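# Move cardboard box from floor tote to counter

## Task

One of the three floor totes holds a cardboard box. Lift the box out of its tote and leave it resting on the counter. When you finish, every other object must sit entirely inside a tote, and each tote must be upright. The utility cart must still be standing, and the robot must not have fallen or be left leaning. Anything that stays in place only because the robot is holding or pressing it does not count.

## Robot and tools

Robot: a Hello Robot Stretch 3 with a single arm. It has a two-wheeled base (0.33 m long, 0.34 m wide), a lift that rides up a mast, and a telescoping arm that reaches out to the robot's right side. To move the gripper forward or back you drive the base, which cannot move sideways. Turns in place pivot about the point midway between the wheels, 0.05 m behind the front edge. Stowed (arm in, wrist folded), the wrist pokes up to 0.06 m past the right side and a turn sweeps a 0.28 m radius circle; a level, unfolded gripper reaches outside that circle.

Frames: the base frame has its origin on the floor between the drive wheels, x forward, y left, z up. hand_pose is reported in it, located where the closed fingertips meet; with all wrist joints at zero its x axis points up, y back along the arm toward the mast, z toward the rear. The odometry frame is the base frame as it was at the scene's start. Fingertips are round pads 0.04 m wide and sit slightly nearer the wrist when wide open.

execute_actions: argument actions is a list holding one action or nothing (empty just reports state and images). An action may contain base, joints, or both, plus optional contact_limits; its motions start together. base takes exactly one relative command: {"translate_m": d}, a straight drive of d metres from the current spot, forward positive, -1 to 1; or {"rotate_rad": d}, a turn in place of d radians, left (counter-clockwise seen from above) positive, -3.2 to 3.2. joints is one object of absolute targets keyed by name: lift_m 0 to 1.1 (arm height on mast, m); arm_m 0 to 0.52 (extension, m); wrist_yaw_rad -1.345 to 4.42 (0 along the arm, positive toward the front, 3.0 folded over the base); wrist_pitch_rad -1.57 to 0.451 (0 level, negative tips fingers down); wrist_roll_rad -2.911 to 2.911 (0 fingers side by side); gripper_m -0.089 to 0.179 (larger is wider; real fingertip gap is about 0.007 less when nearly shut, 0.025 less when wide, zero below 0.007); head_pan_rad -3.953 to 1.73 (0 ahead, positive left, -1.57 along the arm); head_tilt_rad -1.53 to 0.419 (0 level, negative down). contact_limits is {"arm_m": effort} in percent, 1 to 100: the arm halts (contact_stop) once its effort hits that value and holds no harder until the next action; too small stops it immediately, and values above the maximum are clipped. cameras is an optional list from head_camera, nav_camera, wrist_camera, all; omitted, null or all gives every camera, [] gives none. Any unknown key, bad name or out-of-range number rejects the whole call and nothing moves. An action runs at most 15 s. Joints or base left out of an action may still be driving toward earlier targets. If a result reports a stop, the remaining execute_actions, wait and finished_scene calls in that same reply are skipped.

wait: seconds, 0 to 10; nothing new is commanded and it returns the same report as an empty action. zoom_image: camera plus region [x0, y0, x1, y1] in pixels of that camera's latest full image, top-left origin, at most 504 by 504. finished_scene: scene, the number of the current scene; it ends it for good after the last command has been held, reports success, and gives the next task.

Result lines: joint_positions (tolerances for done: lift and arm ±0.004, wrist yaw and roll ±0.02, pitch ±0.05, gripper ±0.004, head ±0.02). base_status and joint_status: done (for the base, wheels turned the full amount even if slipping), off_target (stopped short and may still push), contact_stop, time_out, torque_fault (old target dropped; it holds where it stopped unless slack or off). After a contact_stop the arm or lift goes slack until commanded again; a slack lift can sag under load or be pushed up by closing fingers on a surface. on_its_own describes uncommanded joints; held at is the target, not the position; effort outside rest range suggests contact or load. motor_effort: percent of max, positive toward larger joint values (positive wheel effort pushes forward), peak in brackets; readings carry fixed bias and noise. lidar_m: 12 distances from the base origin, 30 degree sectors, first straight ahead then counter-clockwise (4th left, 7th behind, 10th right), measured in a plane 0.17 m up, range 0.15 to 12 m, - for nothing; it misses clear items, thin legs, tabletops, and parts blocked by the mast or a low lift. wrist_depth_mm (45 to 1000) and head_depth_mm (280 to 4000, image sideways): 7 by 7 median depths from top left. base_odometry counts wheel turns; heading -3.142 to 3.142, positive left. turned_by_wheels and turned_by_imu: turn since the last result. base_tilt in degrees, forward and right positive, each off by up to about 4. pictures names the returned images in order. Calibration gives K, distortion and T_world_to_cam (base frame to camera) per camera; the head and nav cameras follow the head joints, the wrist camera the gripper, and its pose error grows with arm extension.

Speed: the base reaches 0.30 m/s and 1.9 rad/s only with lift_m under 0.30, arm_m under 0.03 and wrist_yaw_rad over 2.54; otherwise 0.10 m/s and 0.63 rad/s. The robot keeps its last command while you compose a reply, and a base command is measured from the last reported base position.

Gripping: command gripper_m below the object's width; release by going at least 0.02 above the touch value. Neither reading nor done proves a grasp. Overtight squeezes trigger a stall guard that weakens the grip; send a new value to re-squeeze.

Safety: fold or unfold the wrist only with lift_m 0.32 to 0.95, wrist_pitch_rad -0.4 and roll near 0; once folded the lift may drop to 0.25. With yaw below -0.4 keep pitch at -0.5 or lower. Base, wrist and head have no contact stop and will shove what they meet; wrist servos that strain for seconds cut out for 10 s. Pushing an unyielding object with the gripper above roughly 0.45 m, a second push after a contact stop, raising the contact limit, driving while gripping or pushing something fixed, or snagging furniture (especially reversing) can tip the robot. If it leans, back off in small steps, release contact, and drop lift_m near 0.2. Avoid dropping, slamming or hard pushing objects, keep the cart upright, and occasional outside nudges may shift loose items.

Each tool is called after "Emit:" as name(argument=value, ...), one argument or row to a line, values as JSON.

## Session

Emit:
execute_actions(
  actions=[],
)

Scene clock: 0.00 s.
base_odometry: x=+0.000 y=+0.000 heading=+0.000 (m, m, rad; odometry frame)
turned_by_wheels: +0.000 (rad since the last result)
turned_by_imu: +0.000 (rad since the last result)
base_tilt: forward=-0.4 right=-0.7 (deg)
lidar_m: 1.27 1.42 1.10 1.07 1.13 1.16 2.39 2.52 2.62 2.37 1.82 1.77
head_depth_mm: 1644 1648 1649 1657 1656 1563 1053 / 1657 1675 1670 1674 1672 1562 1052 / 1689 1686 1687 1692 1679 1691 1168 / 1706 1705 1709 1708 1703 1706 1704 / 1720 1713 1734 1733 1731 1737 1734 / 1742 1742 1748 1743 1752 1747 1757 / 1757 1768 1769 1763 1778 1767 1772
base_status: not commanded
joint_positions: lift_m=+0.434 arm_m=+0.002 wrist_yaw_rad=+3.027 wrist_pitch_rad=-0.561 wrist_roll_rad=+0.010 gripper_m=+0.037 head_pan_rad=+0.009 head_tilt_rad=-0.021
joint_status: not commanded
motor_effort: left_wheel=+1 right_wheel=+0 lift_m=+21 arm_m=+0 wrist_yaw_rad=+0 wrist_pitch_rad=+4 wrist_roll_rad=+0 gripper_m=-1 head_pan_rad=+1 head_tilt_rad=+3 (%)
hand_pose: x=+0.0021 y=+0.0560 z=+0.4164 quat_wxyz=(+0.236, +0.693, +0.156, +0.664) (m; base frame)
wrist_depth_mm: - - - - - - - / - - - - - - - / 955 931 - - - - - / 774 781 800 820 851 878 892 / 657 671 - 713 717 725 747 / 579 588 - 614 618 631 642 / 509 - - 536 545 554 560
pictures: head_camera (sideways: a quarter turn clockwise sets it upright), nav_camera (sideways: a quarter turn counterclockwise sets it upright), wrist_camera
camera_calibration (this result's frames):
head_camera: T_world_to_cam=[[-0.0132959, -0.00150353, -0.99991, 1.31677], [-0.0550521, 0.998483, -0.00076935, 0.00389603], [0.998395, 0.0550369, -0.0133585, -0.0264486], [0, 0, 0, 1]] pos_world=[0.0441283, -0.000454671, 1.3163]
nav_camera: T_world_to_cam=[[-0.0345878, -0.0587533, 0.997673, -1.2497], [0.0843377, -0.994881, -0.055665, 0.118008], [0.995837, 0.0822161, 0.0393659, -0.101713], [0, 0, 0, 1]] pos_world=[0.0481123, 0.0523427, 1.25736]
wrist_camera: T_world_to_cam=[[0.990853, -0.120342, 0.0610577, -0.0283856], [-0.0314726, -0.64607, -0.762629, 0.393676], [0.131224, 0.753732, -0.643947, 0.389039], [0, 0, 0, 1]] pos_world=[-0.0105352, -0.042305, 0.552482]
Images, in order (width x height): head_camera 896x504, nav_camera 672x504, wrist_camera 644x364.

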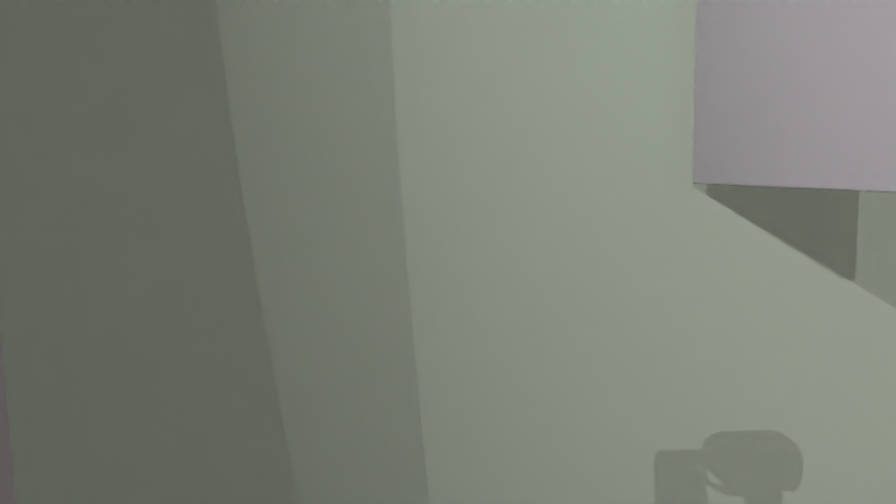

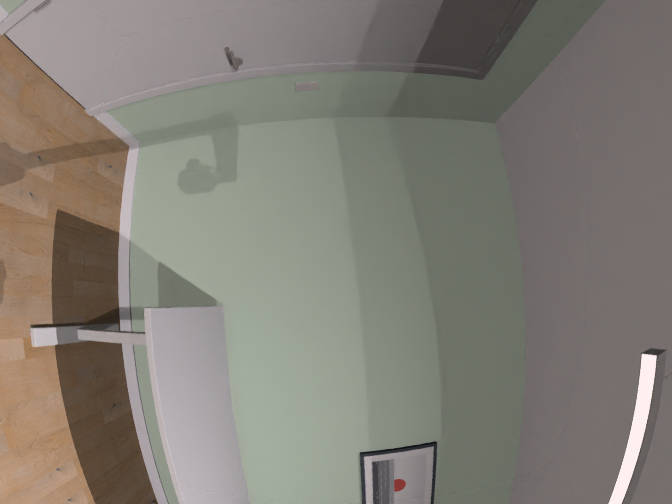

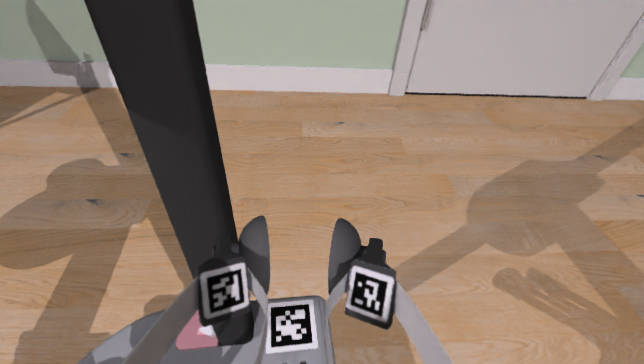

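Emit:
execute_actions(
  actions=[
    {"joints": {"head_pan_rad": -2.35, "head_tilt_rad": -0.65, "lift_m": 0.285, "wrist_pitch_rad": -0.4}},
  ],
  cameras=["head_camera", "nav_camera"],
)

Scene clock: 2.90 s.
base_odometry: x=+0.000 y=+0.000 heading=+0.000 (m, m, rad; odometry frame)
turned_by_wheels: +0.000 (rad since the last result)
turned_by_imu: +0.000 (rad since the last result)
base_tilt: forward=-0.4 right=-0.8 (deg)
lidar_m: 1.27 1.42 1.10 1.07 1.13 1.16 2.39 2.53 2.63 2.37 1.83 1.77
head_depth_mm: 3106 3353 2763 2164 1727 1429 1227 / 3390 3680 2808 2183 1733 1436 1234 / 3281 3687 2843 2111 1743 1450 1237 / 3043 3342 3001 2235 1758 1455 1246 / 2851 3103 3038 2241 1770 1471 1252 / 2654 2852 2778 2260 1785 1474 1261 / 2395 2573 2718 2135 1804 1486 1271
base_status: not commanded
joint_positions: lift_m=+0.285 arm_m=+0.002 wrist_yaw_rad=+3.027 wrist_pitch_rad=-0.422 wrist_roll_rad=+0.010 gripper_m=+0.037 head_pan_rad=-2.343 head_tilt_rad=-0.642
joint_status: all done
motor_effort: left_wheel=+1(1) right_wheel=+0(0) lift_m=+14(18) arm_m=-1(1) wrist_yaw_rad=-1(0) wrist_pitch_rad=+8(9) wrist_roll_rad=+1(0) gripper_m=+0(0) head_pan_rad=-3(37) head_tilt_rad=-4(43) (%)
hand_pose: x=+0.0044 y=+0.0757 z=+0.2973 quat_wxyz=(+0.188, +0.702, +0.107, +0.678) (m; base frame)
wrist_depth_mm: 983 - - - - - - / - - - - - - - / 882 911 952 - - - - / 687 684 730 751 774 795 824 / 561 573 610 615 623 636 657 / 478 495 - - 516 523 533 / - - - - 435 452 454
pictures: head_camera (sideways: a quarter turn clockwise sets it upright), nav_camera (sideways: a quarter turn counterclockwise sets it upright)
camera_calibration (this result's frames):
head_camera: T_world_to_cam=[[0.412392, 0.425582, -0.805489, 1.06031], [0.741967, -0.669935, 0.0259083, -0.0356867], [-0.528599, -0.608331, -0.592044, 0.735998], [0, 0, 0, 1]] pos_world=[-0.0217358, -0.0274253, 1.29073]
nav_camera: T_world_to_cam=[[-0.426845, -0.354699, 0.83186, -1.03067], [-0.733313, 0.674058, -0.0888653, 0.166159], [-0.529202, -0.647946, -0.547824, 0.671835], [0, 0, 0, 1]] pos_world=[0.0374458, -0.0422657, 1.24019]
Images, in order (width x height): head_camera 896x504, nav_camera 672x504.

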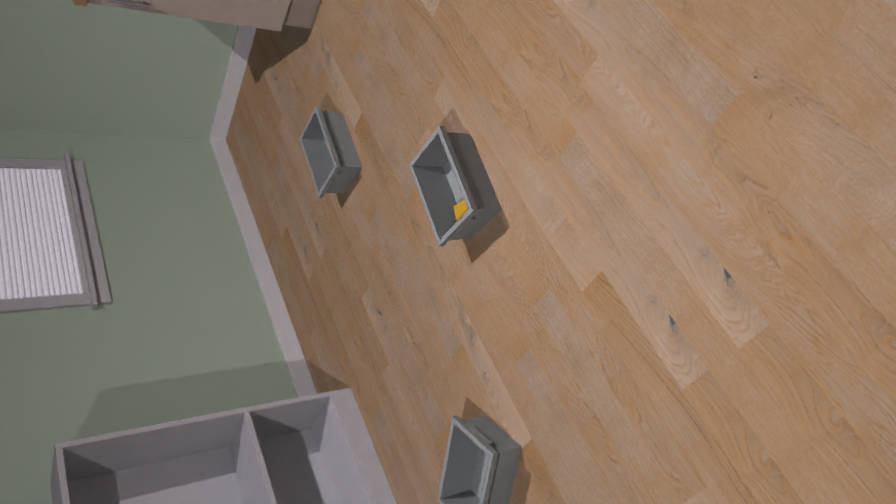

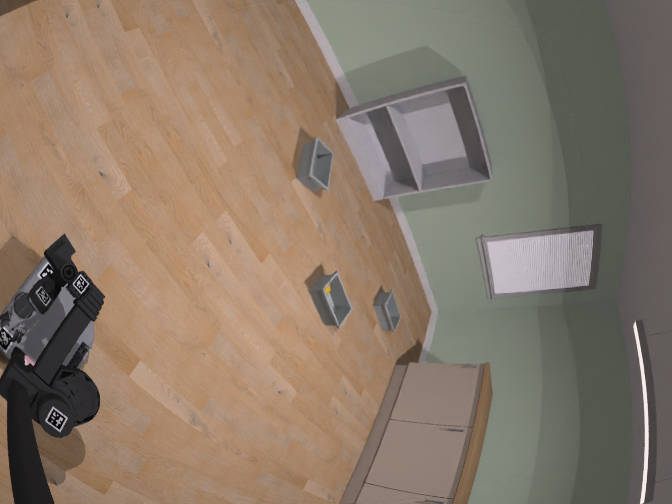

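Emit:
zoom_image(
  camera="head_camera",
  region=[280, 90, 530, 280],
)

Emit:
zoom_image(
  camera="nav_camera",
  region=[270, 120, 430, 350],
)

Region (280, 90, 530, 280) of head_camera's 896x504 image, scaled by 2.016, with more detail than that image has; it fills the top 383 rows of this view, and the rest is white.

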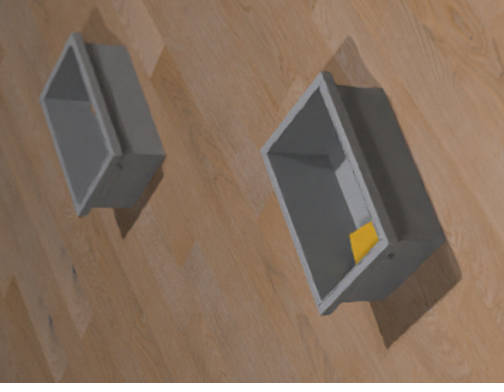

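Region (270, 120, 430, 350) of nav_camera's 672x504 image, scaled by 2.191, with more detail than that image has; it fills the left 351 columns of this view, and the rest is white.

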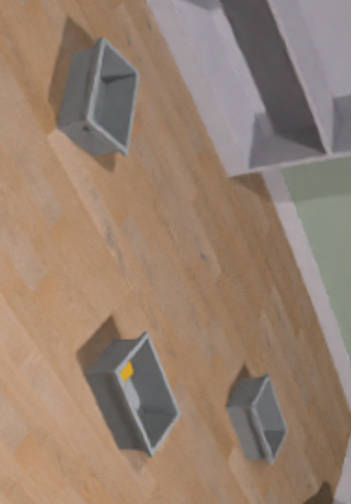

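Emit:
zoom_image(
  camera="head_camera",
  region=[290, 100, 380, 205],
)

Emit:
zoom_image(
  camera="head_camera",
  region=[420, 400, 540, 504],
)

Region (290, 100, 380, 205) of head_camera's 896x504 image, scaled by 4.800, with more detail than that image has; it fills the left 432 columns of this view, and the rest is white.

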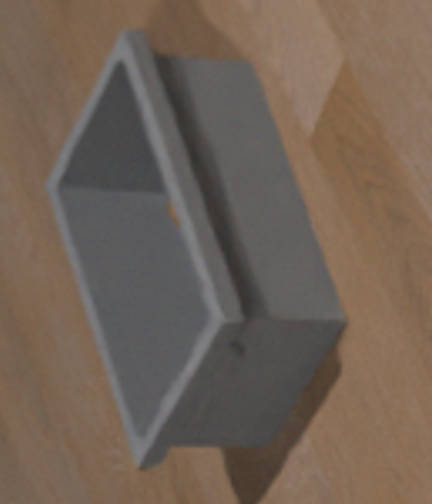

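Region (420, 400, 540, 504) of head_camera's 896x504 image, scaled by 4.200, with more detail than that image has; it fills the top 437 rows of this view, and the rest is white.

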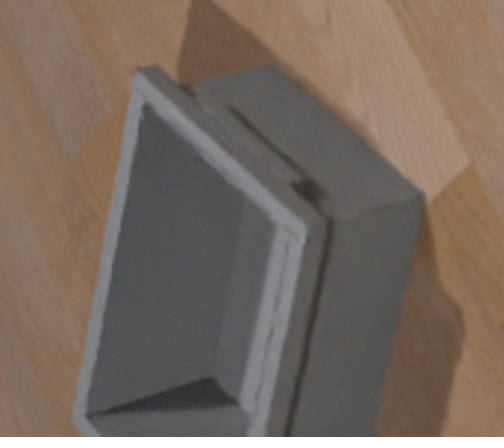

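Emit:
execute_actions(
  actions=[
    {"base": {"rotate_rad": 0.48}, "joints": {"head_pan_rad": -2.9, "head_tilt_rad": -0.85}},
  ],
  cameras=[],
)

Emit:
execute_actions(
  actions=[
    {"base": {"translate_m": -1.0}},
  ],
  cameras=["head_camera", "nav_camera"],
)

Scene clock: 13.70 s.
base_odometry: x=+0.000 y=+0.000 heading=+0.480 (m, m, rad; odometry frame)
turned_by_wheels: +0.480 (rad since the last result)
turned_by_imu: +0.484 (rad since the last result)
base_tilt: forward=-0.4 right=-0.7 (deg)
lidar_m: 1.48 1.11 1.08 1.12 1.15 2.39 2.50 2.63 2.38 1.82 1.79 1.27
head_depth_mm: 2476 2589 2073 1715 1468 1281 1158 / 3254 2640 2100 1734 1481 1288 1182 / 3422 2581 2048 1743 1485 1296 1165 / 3357 2609 2058 1761 1493 1304 1161 / 3089 2760 2149 1763 1502 1312 1161 / 2875 2780 2192 1791 1515 1319 1168 / 2628 2590 2201 1799 1526 1329 1176
base_status: done
joint_positions: lift_m=+0.285 arm_m=+0.002 wrist_yaw_rad=+3.027 wrist_pitch_rad=-0.421 wrist_roll_rad=+0.010 gripper_m=+0.037 head_pan_rad=-2.893 head_tilt_rad=-0.840
joint_status: all done
motor_effort: left_wheel=-2(10) right_wheel=+2(8) lift_m=+14(14) arm_m=-1(0) wrist_yaw_rad=+0(0) wrist_pitch_rad=+7(7) wrist_roll_rad=+0(0) gripper_m=+0(0) head_pan_rad=-1(29) head_tilt_rad=-6(25) (%)
hand_pose: x=+0.0044 y=+0.0758 z=+0.2974 quat_wxyz=(+0.188, +0.702, +0.107, +0.678) (m; base frame)
wrist_depth_mm: - - - - - 913 830 / - - - - - 969 869 / 903 914 951 - - - 935 / 695 701 727 739 765 807 819 / 556 579 615 617 626 634 648 / 474 500 - - 521 528 537 / - - - - 435 449 456
pictures: none
No camera images: the call's "cameras" was empty. Leave "cameras" out to get every camera's image.

Scene clock: 18.63 s.
base_odometry: x=-0.887 y=-0.462 heading=+0.480 (m, m, rad; odometry frame)
turned_by_wheels: +0.000 (rad since the last result)
turned_by_imu: -0.007 (rad since the last result)
base_tilt: forward=-0.4 right=-0.7 (deg)
lidar_m: 2.20 1.63 0.95 0.98 1.58 1.54 1.61 2.24 1.87 2.25 2.27 2.17
head_depth_mm: 1577 1741 1962 1707 1467 1281 1158 / 2337 2371 2087 1726 1477 1288 1179 / 2580 2653 2109 1748 1481 1293 1170 / 2762 2720 2007 1758 1491 1301 1171 / 2542 2650 2151 1768 1466 1308 1162 / 2330 2540 2165 1791 1450 1296 1165 / 2144 2350 2199 1795 1518 1328 1177
base_status: done
joint_positions: lift_m=+0.285 arm_m=+0.002 wrist_yaw_rad=+3.027 wrist_pitch_rad=-0.421 wrist_roll_rad=+0.010 gripper_m=+0.037 head_pan_rad=-2.893 head_tilt_rad=-0.840
joint_status: not commanded
motor_effort: left_wheel=-1(13) right_wheel=+1(5) lift_m=+15(14) arm_m=-1(0) wrist_yaw_rad=+0(0) wrist_pitch_rad=+7(7) wrist_roll_rad=+0(0) gripper_m=+0(0) head_pan_rad=-3(3) head_tilt_rad=-5(5) (%)
hand_pose: x=+0.0044 y=+0.0758 z=+0.2975 quat_wxyz=(+0.188, +0.702, +0.107, +0.678) (m; base frame)
wrist_depth_mm: - - - - - - - / - - - - - - - / 909 899 969 983 - - - / 695 699 735 750 768 801 808 / 562 574 619 617 624 636 653 / 474 496 - - 514 525 529 / - - - - 436 444 454
pictures: head_camera (sideways: a quarter turn clockwise sets it upright), nav_camera (sideways: a quarter turn counterclockwise sets it upright)
camera_calibration (this result's frames):
head_camera: T_world_to_cam=[[0.716757, 0.183286, -0.672805, 0.885519], [0.276402, -0.960482, 0.0328022, -0.0418142], [-0.640205, -0.209476, -0.739093, 0.927948], [0, 0, 0, 1]] pos_world=[-0.0290676, -0.00808299, 1.28299]
nav_camera: T_world_to_cam=[[-0.697822, -0.116786, 0.706686, -0.865854], [-0.255006, 0.962481, -0.0927497, 0.168274], [-0.66934, -0.244932, -0.701422, 0.872495], [0, 0, 0, 1]] pos_world=[0.0226939, -0.0493785, 1.23948]
Images, in order (width x height): head_camera 896x504, nav_camera 672x504.

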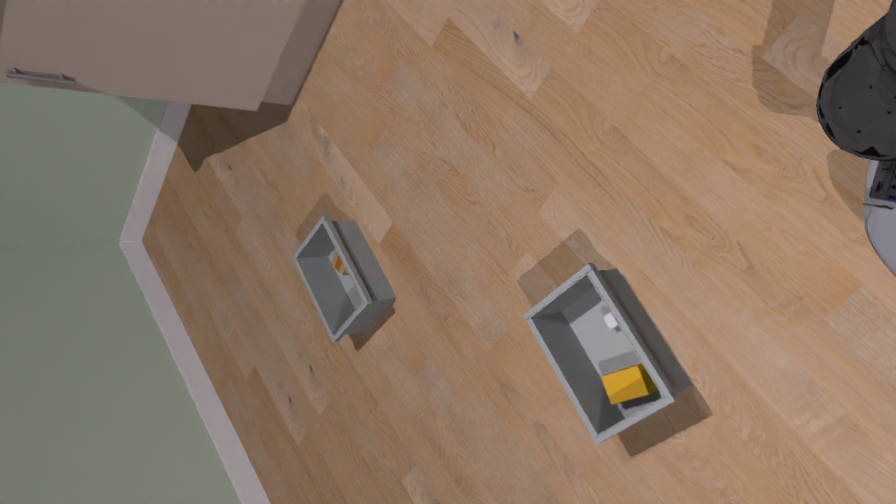

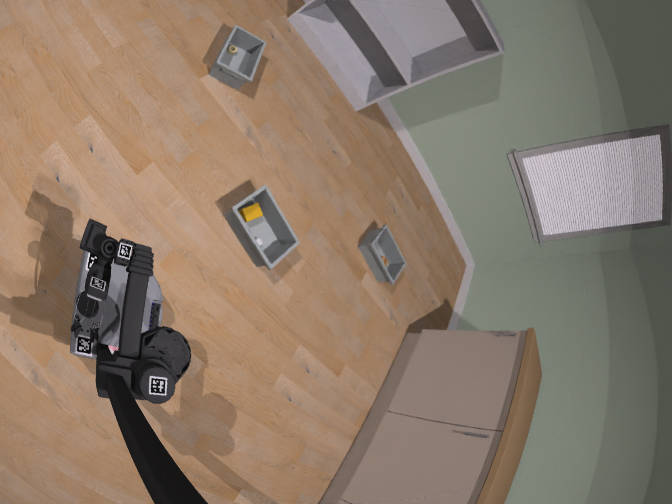

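Emit:
execute_actions(
  actions=[
    {"base": {"translate_m": -1.0}, "joints": {"head_pan_rad": -2.3, "head_tilt_rad": -1.05}},
  ],
  cameras=["nav_camera"],
)

Emit:
execute_actions(
  actions=[
    {"base": {"translate_m": -0.22}, "joints": {"lift_m": 0.42, "head_pan_rad": -2.15, "head_tilt_rad": -1.1}},
  ],
  cameras=["head_camera"],
)

Scene clock: 29.67 s.
base_odometry: x=-1.774 y=-0.923 heading=+0.480 (m, m, rad; odometry frame)
turned_by_wheels: +0.000 (rad since the last result)
turned_by_imu: -0.007 (rad since the last result)
base_tilt: forward=-0.4 right=-0.8 (deg)
lidar_m: 2.92 1.54 1.54 0.96 0.71 0.68 0.71 1.74 1.67 1.46 1.90 2.98
head_depth_mm: 1806 1893 1661 1472 1318 1219 - / 1765 1923 1674 1482 1335 1227 - / 1725 1908 1692 1409 1343 1245 - / 1677 1896 1704 1475 1348 1260 - / 1644 1883 1716 1512 1357 1233 1102 / 1603 1871 1729 1525 1362 1231 1127 / 1572 1830 1754 1540 1375 1241 1118
base_status: done
joint_positions: lift_m=+0.285 arm_m=+0.002 wrist_yaw_rad=+3.027 wrist_pitch_rad=-0.421 wrist_roll_rad=+0.010 gripper_m=+0.037 head_pan_rad=-2.307 head_tilt_rad=-1.038
joint_status: all done
motor_effort: left_wheel=+0(13) right_wheel=+0(4) lift_m=+15(14) arm_m=-1(0) wrist_yaw_rad=+0(1) wrist_pitch_rad=+7(7) wrist_roll_rad=+1(1) gripper_m=+0(0) head_pan_rad=+3(30) head_tilt_rad=-6(27) (%)
hand_pose: x=+0.0044 y=+0.0758 z=+0.2975 quat_wxyz=(+0.188, +0.702, +0.107, +0.678) (m; base frame)
wrist_depth_mm: 579 - - - - - - / 615 - - - - - - / 693 786 968 998 - - - / 663 706 725 753 777 796 827 / 558 569 615 618 617 638 643 / 480 499 - - 514 522 537 / - - - - 432 446 453
pictures: nav_camera (sideways: a quarter turn counterclockwise sets it upright)
camera_calibration (this result's frames):
nav_camera: T_world_to_cam=[[-0.600418, -0.575782, 0.554954, -0.668748], [-0.732585, 0.674292, -0.0930029, 0.171493], [-0.320651, -0.462391, -0.826666, 1.03323], [0, 0, 0, 1]] pos_world=[0.0554105, -0.0229348, 1.24121]
Images, in order (width x height): nav_camera 672x504.

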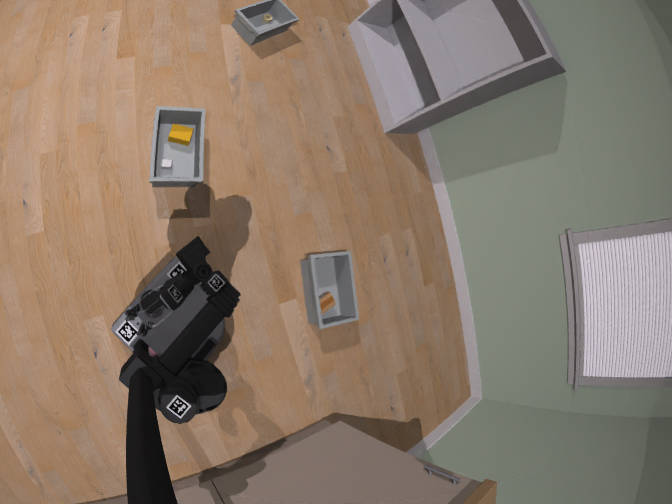

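Scene clock: 33.17 s.
base_odometry: x=-1.969 y=-1.025 heading=+0.480 (m, m, rad; odometry frame)
turned_by_wheels: +0.000 (rad since the last result)
turned_by_imu: -0.002 (rad since the last result)
base_tilt: forward=-0.4 right=-0.8 (deg)
lidar_m: 3.09 1.70 1.69 0.70 0.51 0.50 0.52 1.56 1.57 1.45 1.96 3.16
head_depth_mm: 1633 1788 1589 1425 1300 1209 - / 1614 1782 1600 1435 1303 1229 - / 1599 1795 1616 1430 1311 - - / 1591 1782 1631 1418 1312 - 1097 / 1577 1782 1642 1453 1316 1247 1122 / 1561 1794 1644 1478 1337 1222 1125 / 1555 1788 1664 1489 1349 1236 1133
base_status: done
joint_positions: lift_m=+0.420 arm_m=+0.002 wrist_yaw_rad=+3.027 wrist_pitch_rad=-0.421 wrist_roll_rad=+0.010 gripper_m=+0.037 head_pan_rad=-2.157 head_tilt_rad=-1.087
joint_status: all done
motor_effort: left_wheel=+0(10) right_wheel=+1(5) lift_m=+29(30) arm_m=+0(0) wrist_yaw_rad=+0(0) wrist_pitch_rad=+7(7) wrist_roll_rad=+0(0) gripper_m=+0(0) head_pan_rad=+3(16) head_tilt_rad=-7(16) (%)
hand_pose: x=+0.0044 y=+0.0759 z=+0.4316 quat_wxyz=(+0.188, +0.702, +0.107, +0.678) (m; base frame)
wrist_depth_mm: 422 - 765 - - - - / 443 - 832 - - - - / 455 534 959 - - - - / 479 574 982 - - - - / 503 696 826 823 825 839 868 / 574 642 - 670 695 690 702 / 544 551 574 574 584 591 602
pictures: head_camera (sideways: a quarter turn clockwise sets it upright)
camera_calibration (this result's frames):
head_camera: T_world_to_cam=[[0.486256, 0.735324, -0.472074, 0.625411], [0.844958, -0.533369, 0.0395403, -0.054043], [-0.222715, -0.418109, -0.880672, 1.10946], [0, 0, 0, 1]] pos_world=[-0.0113524, -0.0248295, 1.27445]
Images, in order (width x height): head_camera 896x504.

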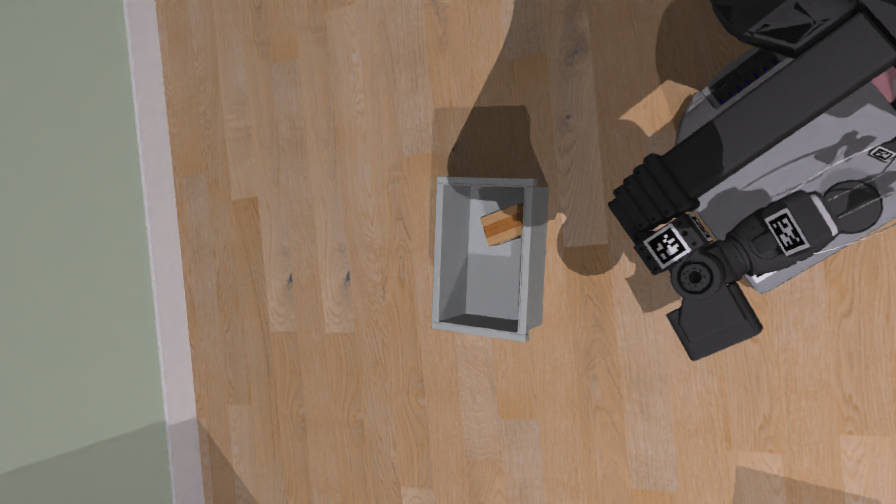

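Emit:
zoom_image(
  camera="head_camera",
  region=[420, 160, 570, 350],
)

Region (420, 160, 570, 350) of head_camera's 896x504 image, scaled by 2.653, with more detail than that image has; it fills the left 398 columns of this view, and the rest is white.

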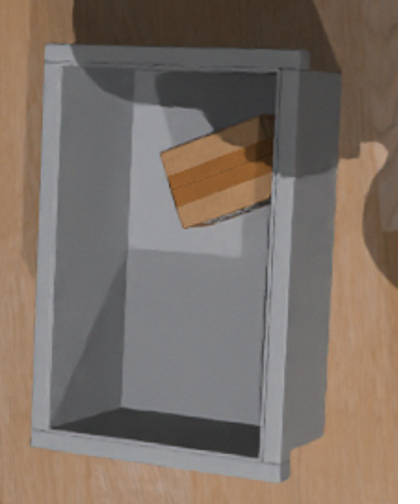

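Emit:
execute_actions(
  actions=[
    {"base": {"rotate_rad": -0.507}, "joints": {"wrist_yaw_rad": 0.24, "arm_m": 0.25, "head_pan_rad": -1.6}},
  ],
  cameras=[],
)

Emit:
execute_actions(
  actions=[
    {"joints": {"wrist_pitch_rad": -1.57, "arm_m": 0.462, "lift_m": 0.30, "gripper_m": 0.092}},
  ],
  cameras=["head_camera", "wrist_camera"],
)

Scene clock: 40.93 s.
base_odometry: x=-1.969 y=-1.025 heading=-0.027 (m, m, rad; odometry frame)
turned_by_wheels: -0.507 (rad since the last result)
turned_by_imu: -0.513 (rad since the last result)
base_tilt: forward=-0.4 right=-0.7 (deg)
lidar_m: 3.15 3.03 1.70 1.69 0.69 0.51 0.50 0.52 1.59 1.56 1.45 1.96
head_depth_mm: 1602 1763 1582 1426 1298 1196 - / 1599 1770 1597 1458 1302 - - / 1579 1786 1614 1494 1302 1223 - / 1588 1788 1631 1416 1309 1218 1116 / 1581 1790 1638 1456 1314 1216 1121 / 1573 1801 1654 1474 1335 1227 1124 / 1577 1809 1663 1488 1343 1232 1135
base_status: done
joint_positions: lift_m=+0.420 arm_m=+0.250 wrist_yaw_rad=+0.242 wrist_pitch_rad=-0.421 wrist_roll_rad=+0.010 gripper_m=+0.037 head_pan_rad=-1.607 head_tilt_rad=-1.087
joint_status: all done
motor_effort: left_wheel=+3(9) right_wheel=-2(6) lift_m=+28(29) arm_m=+4(5) wrist_yaw_rad=-3(3) wrist_pitch_rad=+7(7) wrist_roll_rad=+0(0) gripper_m=+0(0) head_pan_rad=+3(30) head_tilt_rad=-7(8) (%)
hand_pose: x=+0.0322 y=-0.6123 z=+0.4316 quat_wxyz=(+0.701, +0.230, -0.672, -0.064) (m; base frame)
wrist_depth_mm: - 967 - 1000 952 885 856 / - - - - - - 931 / - - - - - - 987 / 927 936 980 - - - - / 753 759 813 828 816 835 860 / 620 639 - 668 690 697 701 / 543 551 551 564 575 603 604
pictures: none
No camera images: the call's "cameras" was empty. Leave "cameras" out to get every camera's image.

Scene clock: 43.73 s.
base_odometry: x=-1.969 y=-1.025 heading=-0.027 (m, m, rad; odometry frame)
turned_by_wheels: +0.000 (rad since the last result)
turned_by_imu: +0.000 (rad since the last result)
base_tilt: forward=-0.4 right=-0.7 (deg)
lidar_m: 3.15 3.04 1.70 1.68 0.69 0.51 0.50 0.52 1.59 1.56 1.45 1.96
head_depth_mm: 1602 1767 1588 1426 1298 1192 - / 1600 1780 1600 1438 1307 - - / 1593 1787 1663 1384 1298 1227 - / 1585 1780 1629 1415 1309 1218 1119 / 1579 1791 1629 1442 1317 1211 1116 / 1574 1807 1648 1474 1331 1223 1124 / 1568 1809 1677 1492 1347 1229 1134
base_status: not commanded
joint_positions: lift_m=+0.300 arm_m=+0.462 wrist_yaw_rad=+0.241 wrist_pitch_rad=-1.546 wrist_roll_rad=+0.010 gripper_m=+0.092 head_pan_rad=-1.607 head_tilt_rad=-1.087
joint_status: all done
joint sent to its limit — the command would take wrist_pitch_rad past its lower limit, so that joint was sent only as far as its limit.
motor_effort: left_wheel=+2(3) right_wheel=-2(2) lift_m=+14(24) arm_m=+3(4) wrist_yaw_rad=-1(3) wrist_pitch_rad=-2(7) wrist_roll_rad=+0(1) gripper_m=+0(80) head_pan_rad=+4(3) head_tilt_rad=-7(7) (%)
hand_pose: x=-0.0259 y=-0.5894 z=+0.1824 quat_wxyz=(+0.559, +0.549, -0.446, -0.433) (m; base frame)
wrist_depth_mm: 201 254 203 316 321 326 330 / 212 300 318 220 327 335 339 / 233 317 326 330 245 338 345 / 253 326 333 286 280 352 356 / 218 258 338 295 293 361 367 / 345 344 257 308 - 369 377 / 353 360 360 242 375 379 386
pictures: head_camera (sideways: a quarter turn clockwise sets it upright), wrist_camera
camera_calibration (this result's frames):
head_camera: T_world_to_cam=[[0.0305771, 0.881039, -0.472055, 0.628167], [0.999127, -0.0134898, 0.0395408, -0.0549841], [0.028469, -0.472852, -0.880682, 1.10794], [0, 0, 0, 1]] pos_world=[0.00418651, -0.0302885, 1.27445]
wrist_camera: T_world_to_cam=[[-0.958163, -0.283514, 0.0392915, -0.20668], [-0.277406, 0.953665, 0.116483, 0.573532], [-0.0704955, 0.10071, -0.992415, 0.402021], [0, 0, 0, 1]] pos_world=[-0.0105906, -0.646041, 0.340286]
Images, in order (width x height): head_camera 896x504, wrist_camera 644x364.

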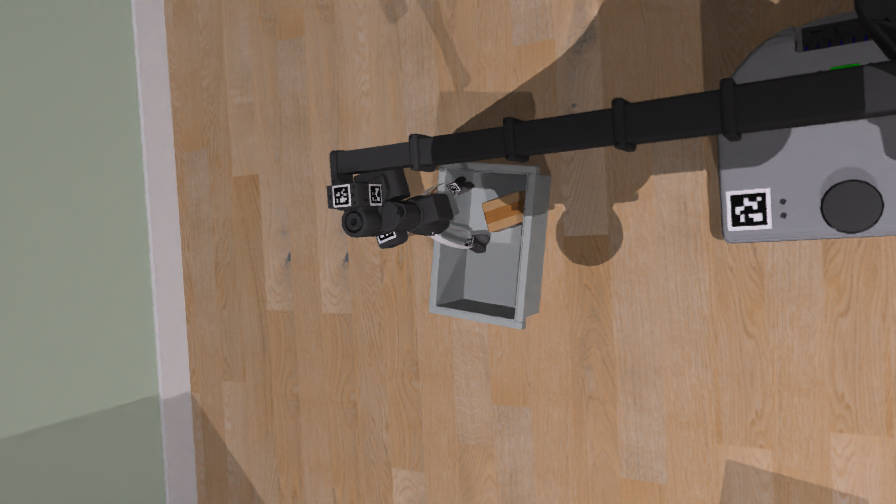

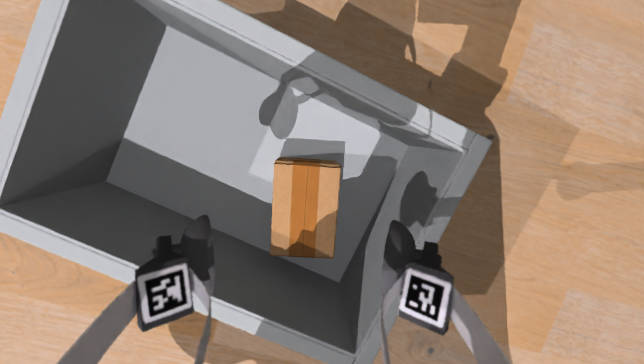

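Emit:
execute_actions(
  actions=[
    {"joints": {"lift_m": 0.20}},
  ],
  cameras=["wrist_camera"],
)

Scene clock: 48.97 s.
base_odometry: x=-1.969 y=-1.025 heading=-0.027 (m, m, rad; odometry frame)
turned_by_wheels: +0.000 (rad since the last result)
turned_by_imu: +0.000 (rad since the last result)
base_tilt: forward=-0.4 right=-0.7 (deg)
lidar_m: 3.15 3.03 1.70 1.69 0.69 0.51 0.50 0.52 1.59 1.56 1.45 1.97
head_depth_mm: 1599 1757 1595 1428 1297 1193 - / 1592 1771 1605 1436 1307 1217 - / 1587 1780 1611 1380 1301 1216 - / 1582 1787 1624 1424 1305 1216 1118 / 1580 1793 1639 1455 1315 1214 1122 / 1581 1798 1656 1477 1334 1219 1123 / 1572 1808 1660 1491 1344 1226 1130
base_status: not commanded
joint_positions: lift_m=+0.200 arm_m=+0.462 wrist_yaw_rad=+0.241 wrist_pitch_rad=-1.546 wrist_roll_rad=+0.010 gripper_m=+0.092 head_pan_rad=-1.607 head_tilt_rad=-1.087
joint_status: all done
motor_effort: left_wheel=+3(4) right_wheel=-2(2) lift_m=+14(14) arm_m=+3(3) wrist_yaw_rad=-1(1) wrist_pitch_rad=-1(2) wrist_roll_rad=+0(1) gripper_m=+0(1) head_pan_rad=+2(3) head_tilt_rad=-8(8) (%)
hand_pose: x=-0.0259 y=-0.5894 z=+0.0824 quat_wxyz=(+0.559, +0.549, -0.446, -0.433) (m; base frame)
wrist_depth_mm: 199 213 177 110 111 229 231 / 214 218 221 199 117 115 237 / 221 223 226 229 226 125 119 / 226 228 230 188 238 163 123 / 216 233 236 189 228 148 253 / 175 197 227 195 - 133 263 / 149 164 197 229 180 135 271
pictures: wrist_camera
camera_calibration (this result's frames):
wrist_camera: T_world_to_cam=[[-0.958162, -0.283517, 0.0392881, -0.202752], [-0.277404, 0.953657, 0.116556, 0.585155], [-0.0705129, 0.100781, -0.992407, 0.302811], [0, 0, 0, 1]] pos_world=[-0.0105923, -0.646038, 0.240274]
Images, in order (width x height): wrist_camera 644x364.

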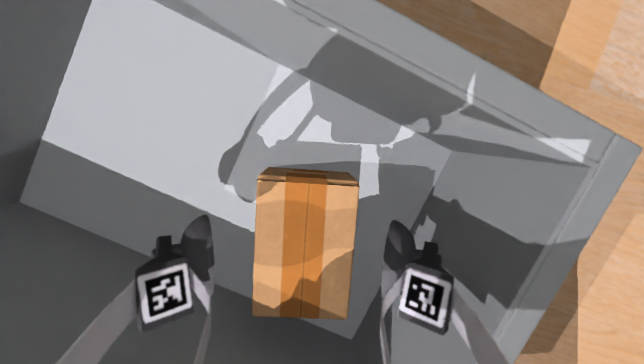

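Emit:
execute_actions(
  actions=[
    {"joints": {"lift_m": 0.154}},
  ],
  cameras=["wrist_camera"],
)

Emit:
execute_actions(
  actions=[
    {"joints": {"gripper_m": 0.018}},
  ],
  cameras=["wrist_camera"],
)

Scene clock: 51.10 s.
base_odometry: x=-1.969 y=-1.025 heading=-0.027 (m, m, rad; odometry frame)
turned_by_wheels: +0.000 (rad since the last result)
turned_by_imu: +0.000 (rad since the last result)
base_tilt: forward=-0.4 right=-0.7 (deg)
lidar_m: 3.15 3.06 1.69 1.69 0.69 0.51 0.50 0.52 1.59 1.56 1.46 1.96
head_depth_mm: 1604 1767 1584 1422 1301 1191 - / 1598 1773 1600 1437 1309 1212 - / 1591 1786 1618 1404 1299 1216 - / 1586 1786 1628 1434 1310 1216 1114 / 1578 1791 1637 1450 1317 1214 1120 / 1575 1795 1654 1477 1340 1219 1127 / 1581 1821 1664 1490 1347 1230 1138
base_status: not commanded
joint_positions: lift_m=+0.154 arm_m=+0.462 wrist_yaw_rad=+0.241 wrist_pitch_rad=-1.547 wrist_roll_rad=+0.010 gripper_m=+0.092 head_pan_rad=-1.607 head_tilt_rad=-1.087
joint_status: all done
motor_effort: left_wheel=+4(4) right_wheel=-2(2) lift_m=+15(14) arm_m=+3(3) wrist_yaw_rad=-1(1) wrist_pitch_rad=-2(1) wrist_roll_rad=+1(0) gripper_m=+0(0) head_pan_rad=+3(4) head_tilt_rad=-7(7) (%)
hand_pose: x=-0.0259 y=-0.5894 z=+0.0364 quat_wxyz=(+0.559, +0.549, -0.446, -0.433) (m; base frame)
wrist_depth_mm: 169 170 172 109 78 66 68 / 173 174 177 178 116 82 69 / 178 179 181 183 185 125 86 / 181 183 185 173 191 163 113 / 186 187 141 141 195 147 107 / 175 190 145 145 - 133 99 / 149 163 171 149 181 117 93
pictures: wrist_camera
camera_calibration (this result's frames):
wrist_camera: T_world_to_cam=[[-0.958162, -0.283519, 0.0392859, -0.200945], [-0.277403, 0.953652, 0.116603, 0.5905], [-0.0705241, 0.100826, -0.992401, 0.257186], [0, 0, 0, 1]] pos_world=[-0.0105935, -0.646034, 0.194272]
Images, in order (width x height): wrist_camera 644x364.

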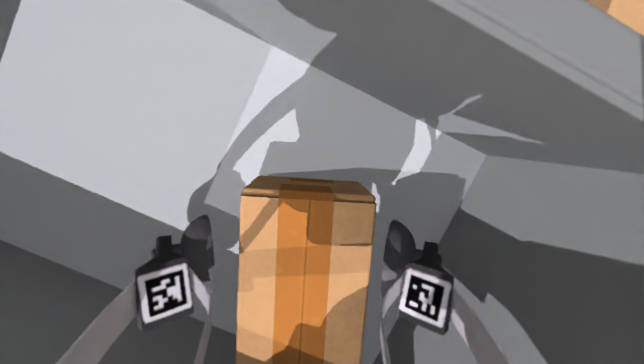

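Scene clock: 52.33 s.
base_odometry: x=-1.969 y=-1.025 heading=-0.027 (m, m, rad; odometry frame)
turned_by_wheels: +0.000 (rad since the last result)
turned_by_imu: +0.000 (rad since the last result)
base_tilt: forward=-0.4 right=-0.7 (deg)
lidar_m: 3.16 3.07 1.69 1.68 0.69 0.51 0.50 0.52 1.59 1.56 1.45 1.96
head_depth_mm: 1602 1760 1597 1425 1299 1185 - / 1593 1766 1609 1438 1308 1208 - / 1594 1785 1608 1405 1301 1216 - / 1586 1777 1620 1437 1305 1221 1116 / 1576 1792 1641 1453 1318 1216 1119 / 1581 1810 1657 1475 1338 1219 1127 / 1562 1815 1667 1483 1350 1231 1130
base_status: not commanded
joint_positions: lift_m=+0.154 arm_m=+0.462 wrist_yaw_rad=+0.241 wrist_pitch_rad=-1.547 wrist_roll_rad=+0.010 gripper_m=+0.019 head_pan_rad=-1.607 head_tilt_rad=-1.087
joint_status: all done
motor_effort: left_wheel=+3(4) right_wheel=-2(2) lift_m=+14(14) arm_m=+3(3) wrist_yaw_rad=-1(1) wrist_pitch_rad=-1(2) wrist_roll_rad=+0(1) gripper_m=-18(94) head_pan_rad=+3(3) head_tilt_rad=-8(7) (%)
hand_pose: x=-0.0259 y=-0.5894 z=+0.0364 quat_wxyz=(+0.559, +0.549, -0.446, -0.433) (m; base frame)
wrist_depth_mm: 169 171 171 109 78 66 67 / 173 174 177 178 116 82 69 / 177 178 181 184 185 125 86 / 181 183 184 171 192 163 113 / 185 187 135 135 195 147 107 / 176 191 138 140 175 133 99 / 146 166 144 144 187 121 93
pictures: wrist_camera
camera_calibration (this result's frames):
wrist_camera: T_world_to_cam=[[-0.958162, -0.283517, 0.0392859, -0.200944], [-0.277402, 0.953652, 0.116603, 0.590502], [-0.070524, 0.100826, -0.992401, 0.257177], [0, 0, 0, 1]] pos_world=[-0.0105935, -0.646034, 0.194262]
Images, in order (width x height): wrist_camera 644x364.

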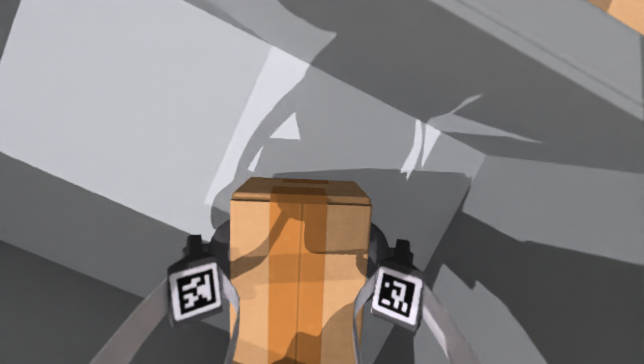

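Emit:
execute_actions(
  actions=[
    {"joints": {"lift_m": 0.32, "head_pan_rad": -3.0, "head_tilt_rad": -0.55}},
  ],
  cameras=["head_camera", "wrist_camera"],
)

Scene clock: 57.33 s.
base_odometry: x=-1.969 y=-1.025 heading=-0.027 (m, m, rad; odometry frame)
turned_by_wheels: +0.000 (rad since the last result)
turned_by_imu: +0.000 (rad since the last result)
base_tilt: forward=-0.4 right=-0.7 (deg)
lidar_m: 3.16 3.05 1.69 1.69 0.69 0.51 0.50 0.52 1.59 1.56 1.45 1.97
head_depth_mm: 913 988 1043 731 579 657 759 / 926 1004 1060 738 604 676 787 / 941 1027 1080 745 608 697 813 / 958 1045 1092 752 616 720 844 / 972 1065 1113 758 642 745 874 / 989 1085 1157 767 648 768 910 / 1011 1105 1226 775 684 790 1243
base_status: not commanded
joint_positions: lift_m=+0.319 arm_m=+0.462 wrist_yaw_rad=+0.241 wrist_pitch_rad=-1.547 wrist_roll_rad=+0.010 gripper_m=+0.019 head_pan_rad=-2.993 head_tilt_rad=-0.557
joint_status: all done
motor_effort: left_wheel=+3(3) right_wheel=-2(2) lift_m=+29(30) arm_m=+3(3) wrist_yaw_rad=-1(1) wrist_pitch_rad=-2(2) wrist_roll_rad=+0(0) gripper_m=-18(18) head_pan_rad=-3(36) head_tilt_rad=+5(41) (%)
hand_pose: x=-0.0259 y=-0.5894 z=+0.2015 quat_wxyz=(+0.559, +0.549, -0.446, -0.433) (m; base frame)
wrist_depth_mm: 222 253 233 336 340 346 347 / 226 300 334 238 348 349 358 / 233 335 344 349 256 362 365 / 254 343 350 171 290 372 375 / 349 261 135 135 318 383 388 / 362 366 138 139 388 391 398 / 373 380 144 144 397 404 411
pictures: head_camera (sideways: a quarter turn clockwise sets it upright), wrist_camera
camera_calibration (this result's frames):
head_camera: T_world_to_cam=[[0.516281, 0.0787863, -0.852787, 1.12134], [0.187254, -0.982051, 0.0226359, -0.0280453], [-0.835697, -0.171374, -0.521768, 0.646441], [0, 0, 0, 1]] pos_world=[-0.033448, -0.00510496, 1.29419]
wrist_camera: T_world_to_cam=[[-0.958162, -0.283517, 0.0392859, -0.207428], [-0.277402, 0.953652, 0.116603, 0.571259], [-0.0705239, 0.100826, -0.992401, 0.420955], [0, 0, 0, 1]] pos_world=[-0.0105935, -0.646035, 0.359295]
Images, in order (width x height): head_camera 896x504, wrist_camera 644x364.

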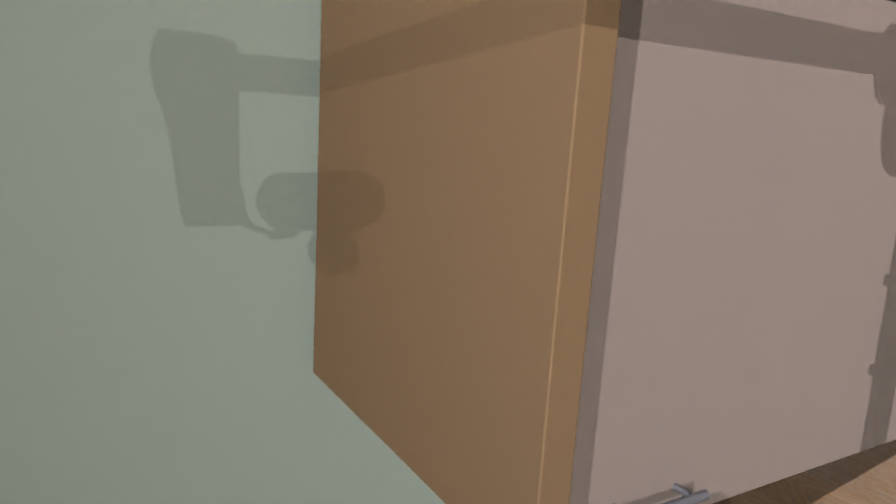

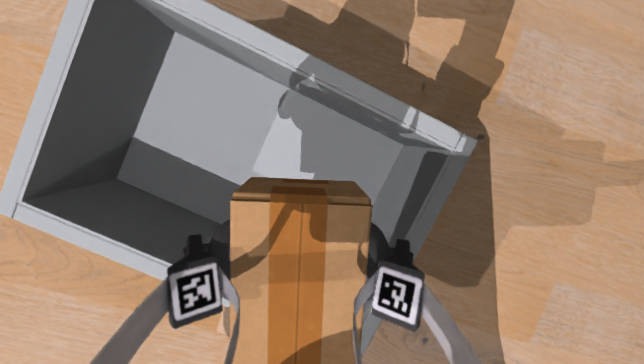

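Emit:
execute_actions(
  actions=[
    {"base": {"rotate_rad": -0.65}, "joints": {"lift_m": 1.1, "head_pan_rad": -1.9, "head_tilt_rad": -0.6}},
  ],
  cameras=["head_camera", "wrist_camera"],
)

Scene clock: 66.57 s.
base_odometry: x=-1.969 y=-1.025 heading=-0.677 (m, m, rad; odometry frame)
turned_by_wheels: -0.650 (rad since the last result)
turned_by_imu: -0.658 (rad since the last result)
base_tilt: forward=-0.4 right=-0.7 (deg)
lidar_m: 1.93 3.16 3.32 1.71 1.70 0.79 0.53 0.50 0.50 0.65 1.56 1.45
head_depth_mm: - 1053 959 687 597 696 800 / - 1122 974 696 672 768 891 / - 1197 1299 701 737 856 1012 / 1195 1285 1425 741 817 991 1227 / 1280 1385 1556 1767 1864 1519 1282 / - 1495 1745 586 1867 1530 1297 / - - 1895 1996 1889 1540 1294
base_status: done
joint_positions: lift_m=+1.099 arm_m=+0.462 wrist_yaw_rad=+0.241 wrist_pitch_rad=-1.547 wrist_roll_rad=+0.010 gripper_m=+0.019 head_pan_rad=-1.907 head_tilt_rad=-0.593
joint_status: all done
motor_effort: left_wheel=+3(12) right_wheel=-2(10) lift_m=+30(34) arm_m=+2(3) wrist_yaw_rad=-2(1) wrist_pitch_rad=-2(2) wrist_roll_rad=+0(0) gripper_m=-18(19) head_pan_rad=+3(36) head_tilt_rad=-4(10) (%)
hand_pose: x=-0.0259 y=-0.5894 z=+0.9814 quat_wxyz=(+0.559, +0.549, -0.446, -0.433) (m; base frame)
wrist_depth_mm: - - - - - - 748 / - - - - - - 548 / - - - - 754 385 257 / - - - 171 415 236 237 / - - 135 135 491 240 244 / - - 138 140 464 248 250 / - - 144 144 - 257 258
pictures: head_camera (sideways: a quarter turn clockwise sets it upright), wrist_camera
camera_calibration (this result's frames):
head_camera: T_world_to_cam=[[0.180945, 0.521847, -0.833627, 1.0984], [0.955803, -0.293023, 0.0240331, -0.0345514], [-0.23173, -0.801132, -0.551804, 0.681836], [0, 0, 0, 1]] pos_world=[-0.00772441, -0.0370826, 1.29273]
wrist_camera: T_world_to_cam=[[-0.958164, -0.283511, 0.0392857, -0.238074], [-0.277395, 0.953654, 0.116603, 0.480338], [-0.0705231, 0.100827, -0.992401, 1.19502], [0, 0, 0, 1]] pos_world=[-0.0105939, -0.646063, 1.13929]
Images, in order (width x height): head_camera 896x504, wrist_camera 644x364.

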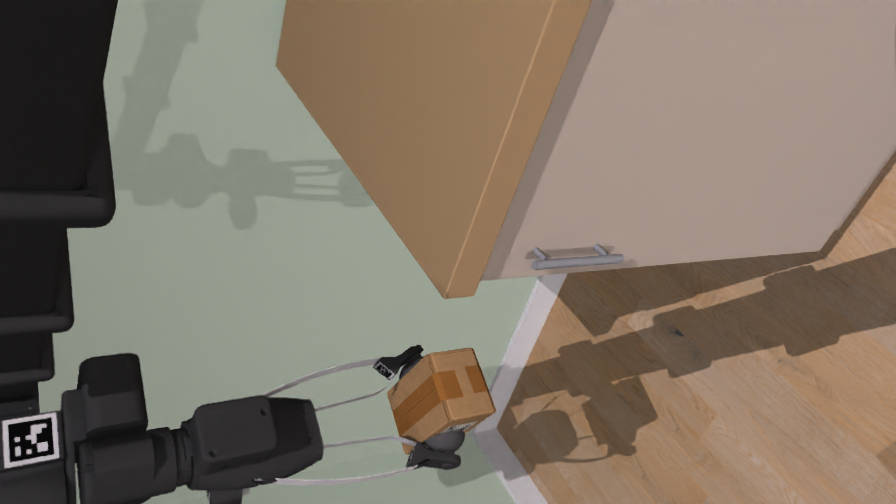

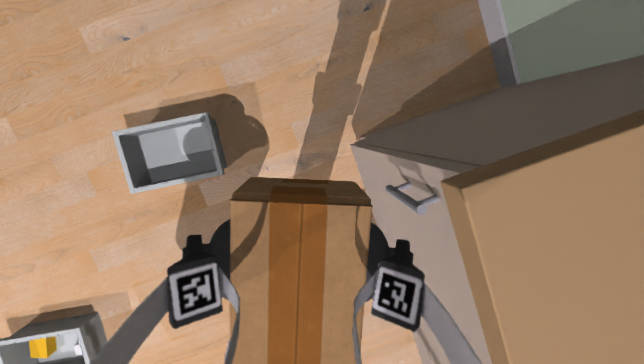

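Emit:
execute_actions(
  actions=[
    {"base": {"rotate_rad": -0.70}, "joints": {"arm_m": 0.515, "head_pan_rad": -1.6}},
  ],
  cameras=["head_camera", "wrist_camera"],
)

Scene clock: 69.40 s.
base_odometry: x=-1.969 y=-1.025 heading=-1.377 (m, m, rad; odometry frame)
turned_by_wheels: -0.700 (rad since the last result)
turned_by_imu: -0.708 (rad since the last result)
base_tilt: forward=-0.4 right=-0.7 (deg)
lidar_m: 1.56 1.45 3.01 3.31 2.56 1.69 1.02 0.58 0.50 0.50 0.57 1.56
head_depth_mm: 922 991 953 687 574 674 789 / 933 1014 972 693 597 699 825 / - 1023 987 650 603 727 864 / 968 1048 998 679 649 757 905 / 983 1082 1010 714 671 789 950 / 1001 1108 1177 722 696 819 1001 / 1021 1132 1271 729 717 917 1307
base_status: done
joint_positions: lift_m=+1.099 arm_m=+0.515 wrist_yaw_rad=+0.241 wrist_pitch_rad=-1.547 wrist_roll_rad=+0.010 gripper_m=+0.019 head_pan_rad=-1.607 head_tilt_rad=-0.593
joint_status: all done
motor_effort: left_wheel=+3(12) right_wheel=-2(9) lift_m=+29(30) arm_m=+3(3) wrist_yaw_rad=-1(1) wrist_pitch_rad=-1(2) wrist_roll_rad=+0(1) gripper_m=-18(18) head_pan_rad=+3(23) head_tilt_rad=-4(5) (%)
hand_pose: x=-0.0259 y=-0.6424 z=+0.9814 quat_wxyz=(+0.559, +0.549, -0.446, -0.433) (m; base frame)
wrist_depth_mm: 203 205 208 210 213 217 220 / 208 210 213 216 219 223 225 / 213 215 218 221 224 228 231 / 218 220 221 171 230 233 237 / 224 226 135 136 235 240 243 / 231 231 138 139 242 246 251 / - 241 144 144 250 253 257
pictures: head_camera (sideways: a quarter turn clockwise sets it upright), wrist_camera
camera_calibration (this result's frames):
head_camera: T_world_to_cam=[[0.0186151, 0.552037, -0.833612, 1.09937], [0.999708, 0.00258223, 0.0240342, -0.0348206], [0.0154203, -0.833816, -0.551827, 0.680358], [0, 0, 0, 1]] pos_world=[0.00385405, -0.0395117, 1.29273]
wrist_camera: T_world_to_cam=[[-0.958166, -0.283504, 0.0392855, -0.253092], [-0.277389, 0.953656, 0.116603, 0.530868], [-0.0705223, 0.100828, -0.992401, 1.20037], [0, 0, 0, 1]] pos_world=[-0.0105943, -0.699048, 1.13929]
Images, in order (width x height): head_camera 896x504, wrist_camera 644x364.

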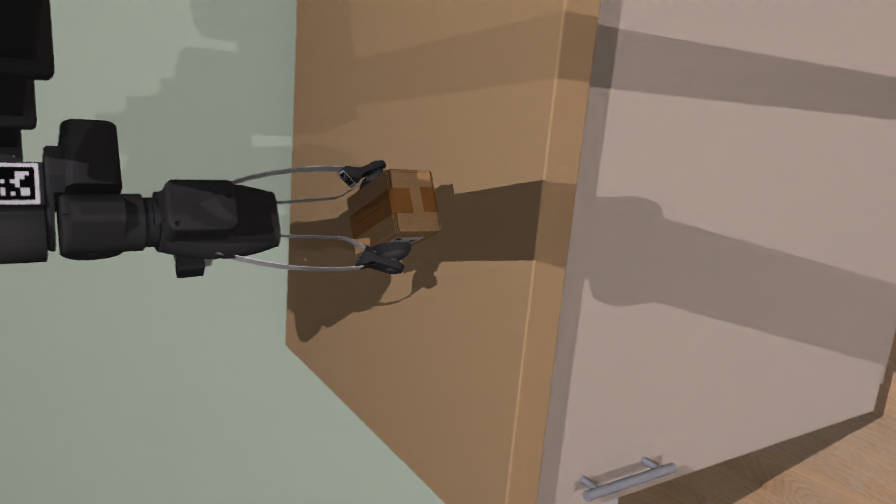

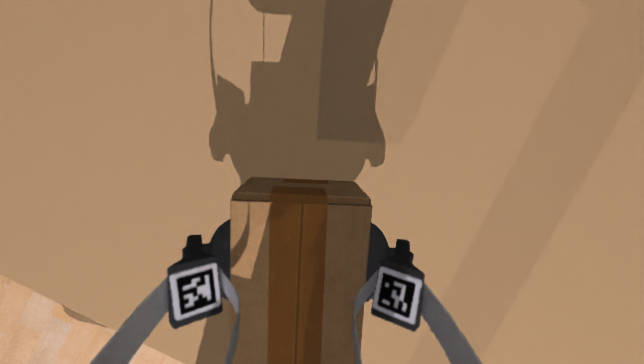

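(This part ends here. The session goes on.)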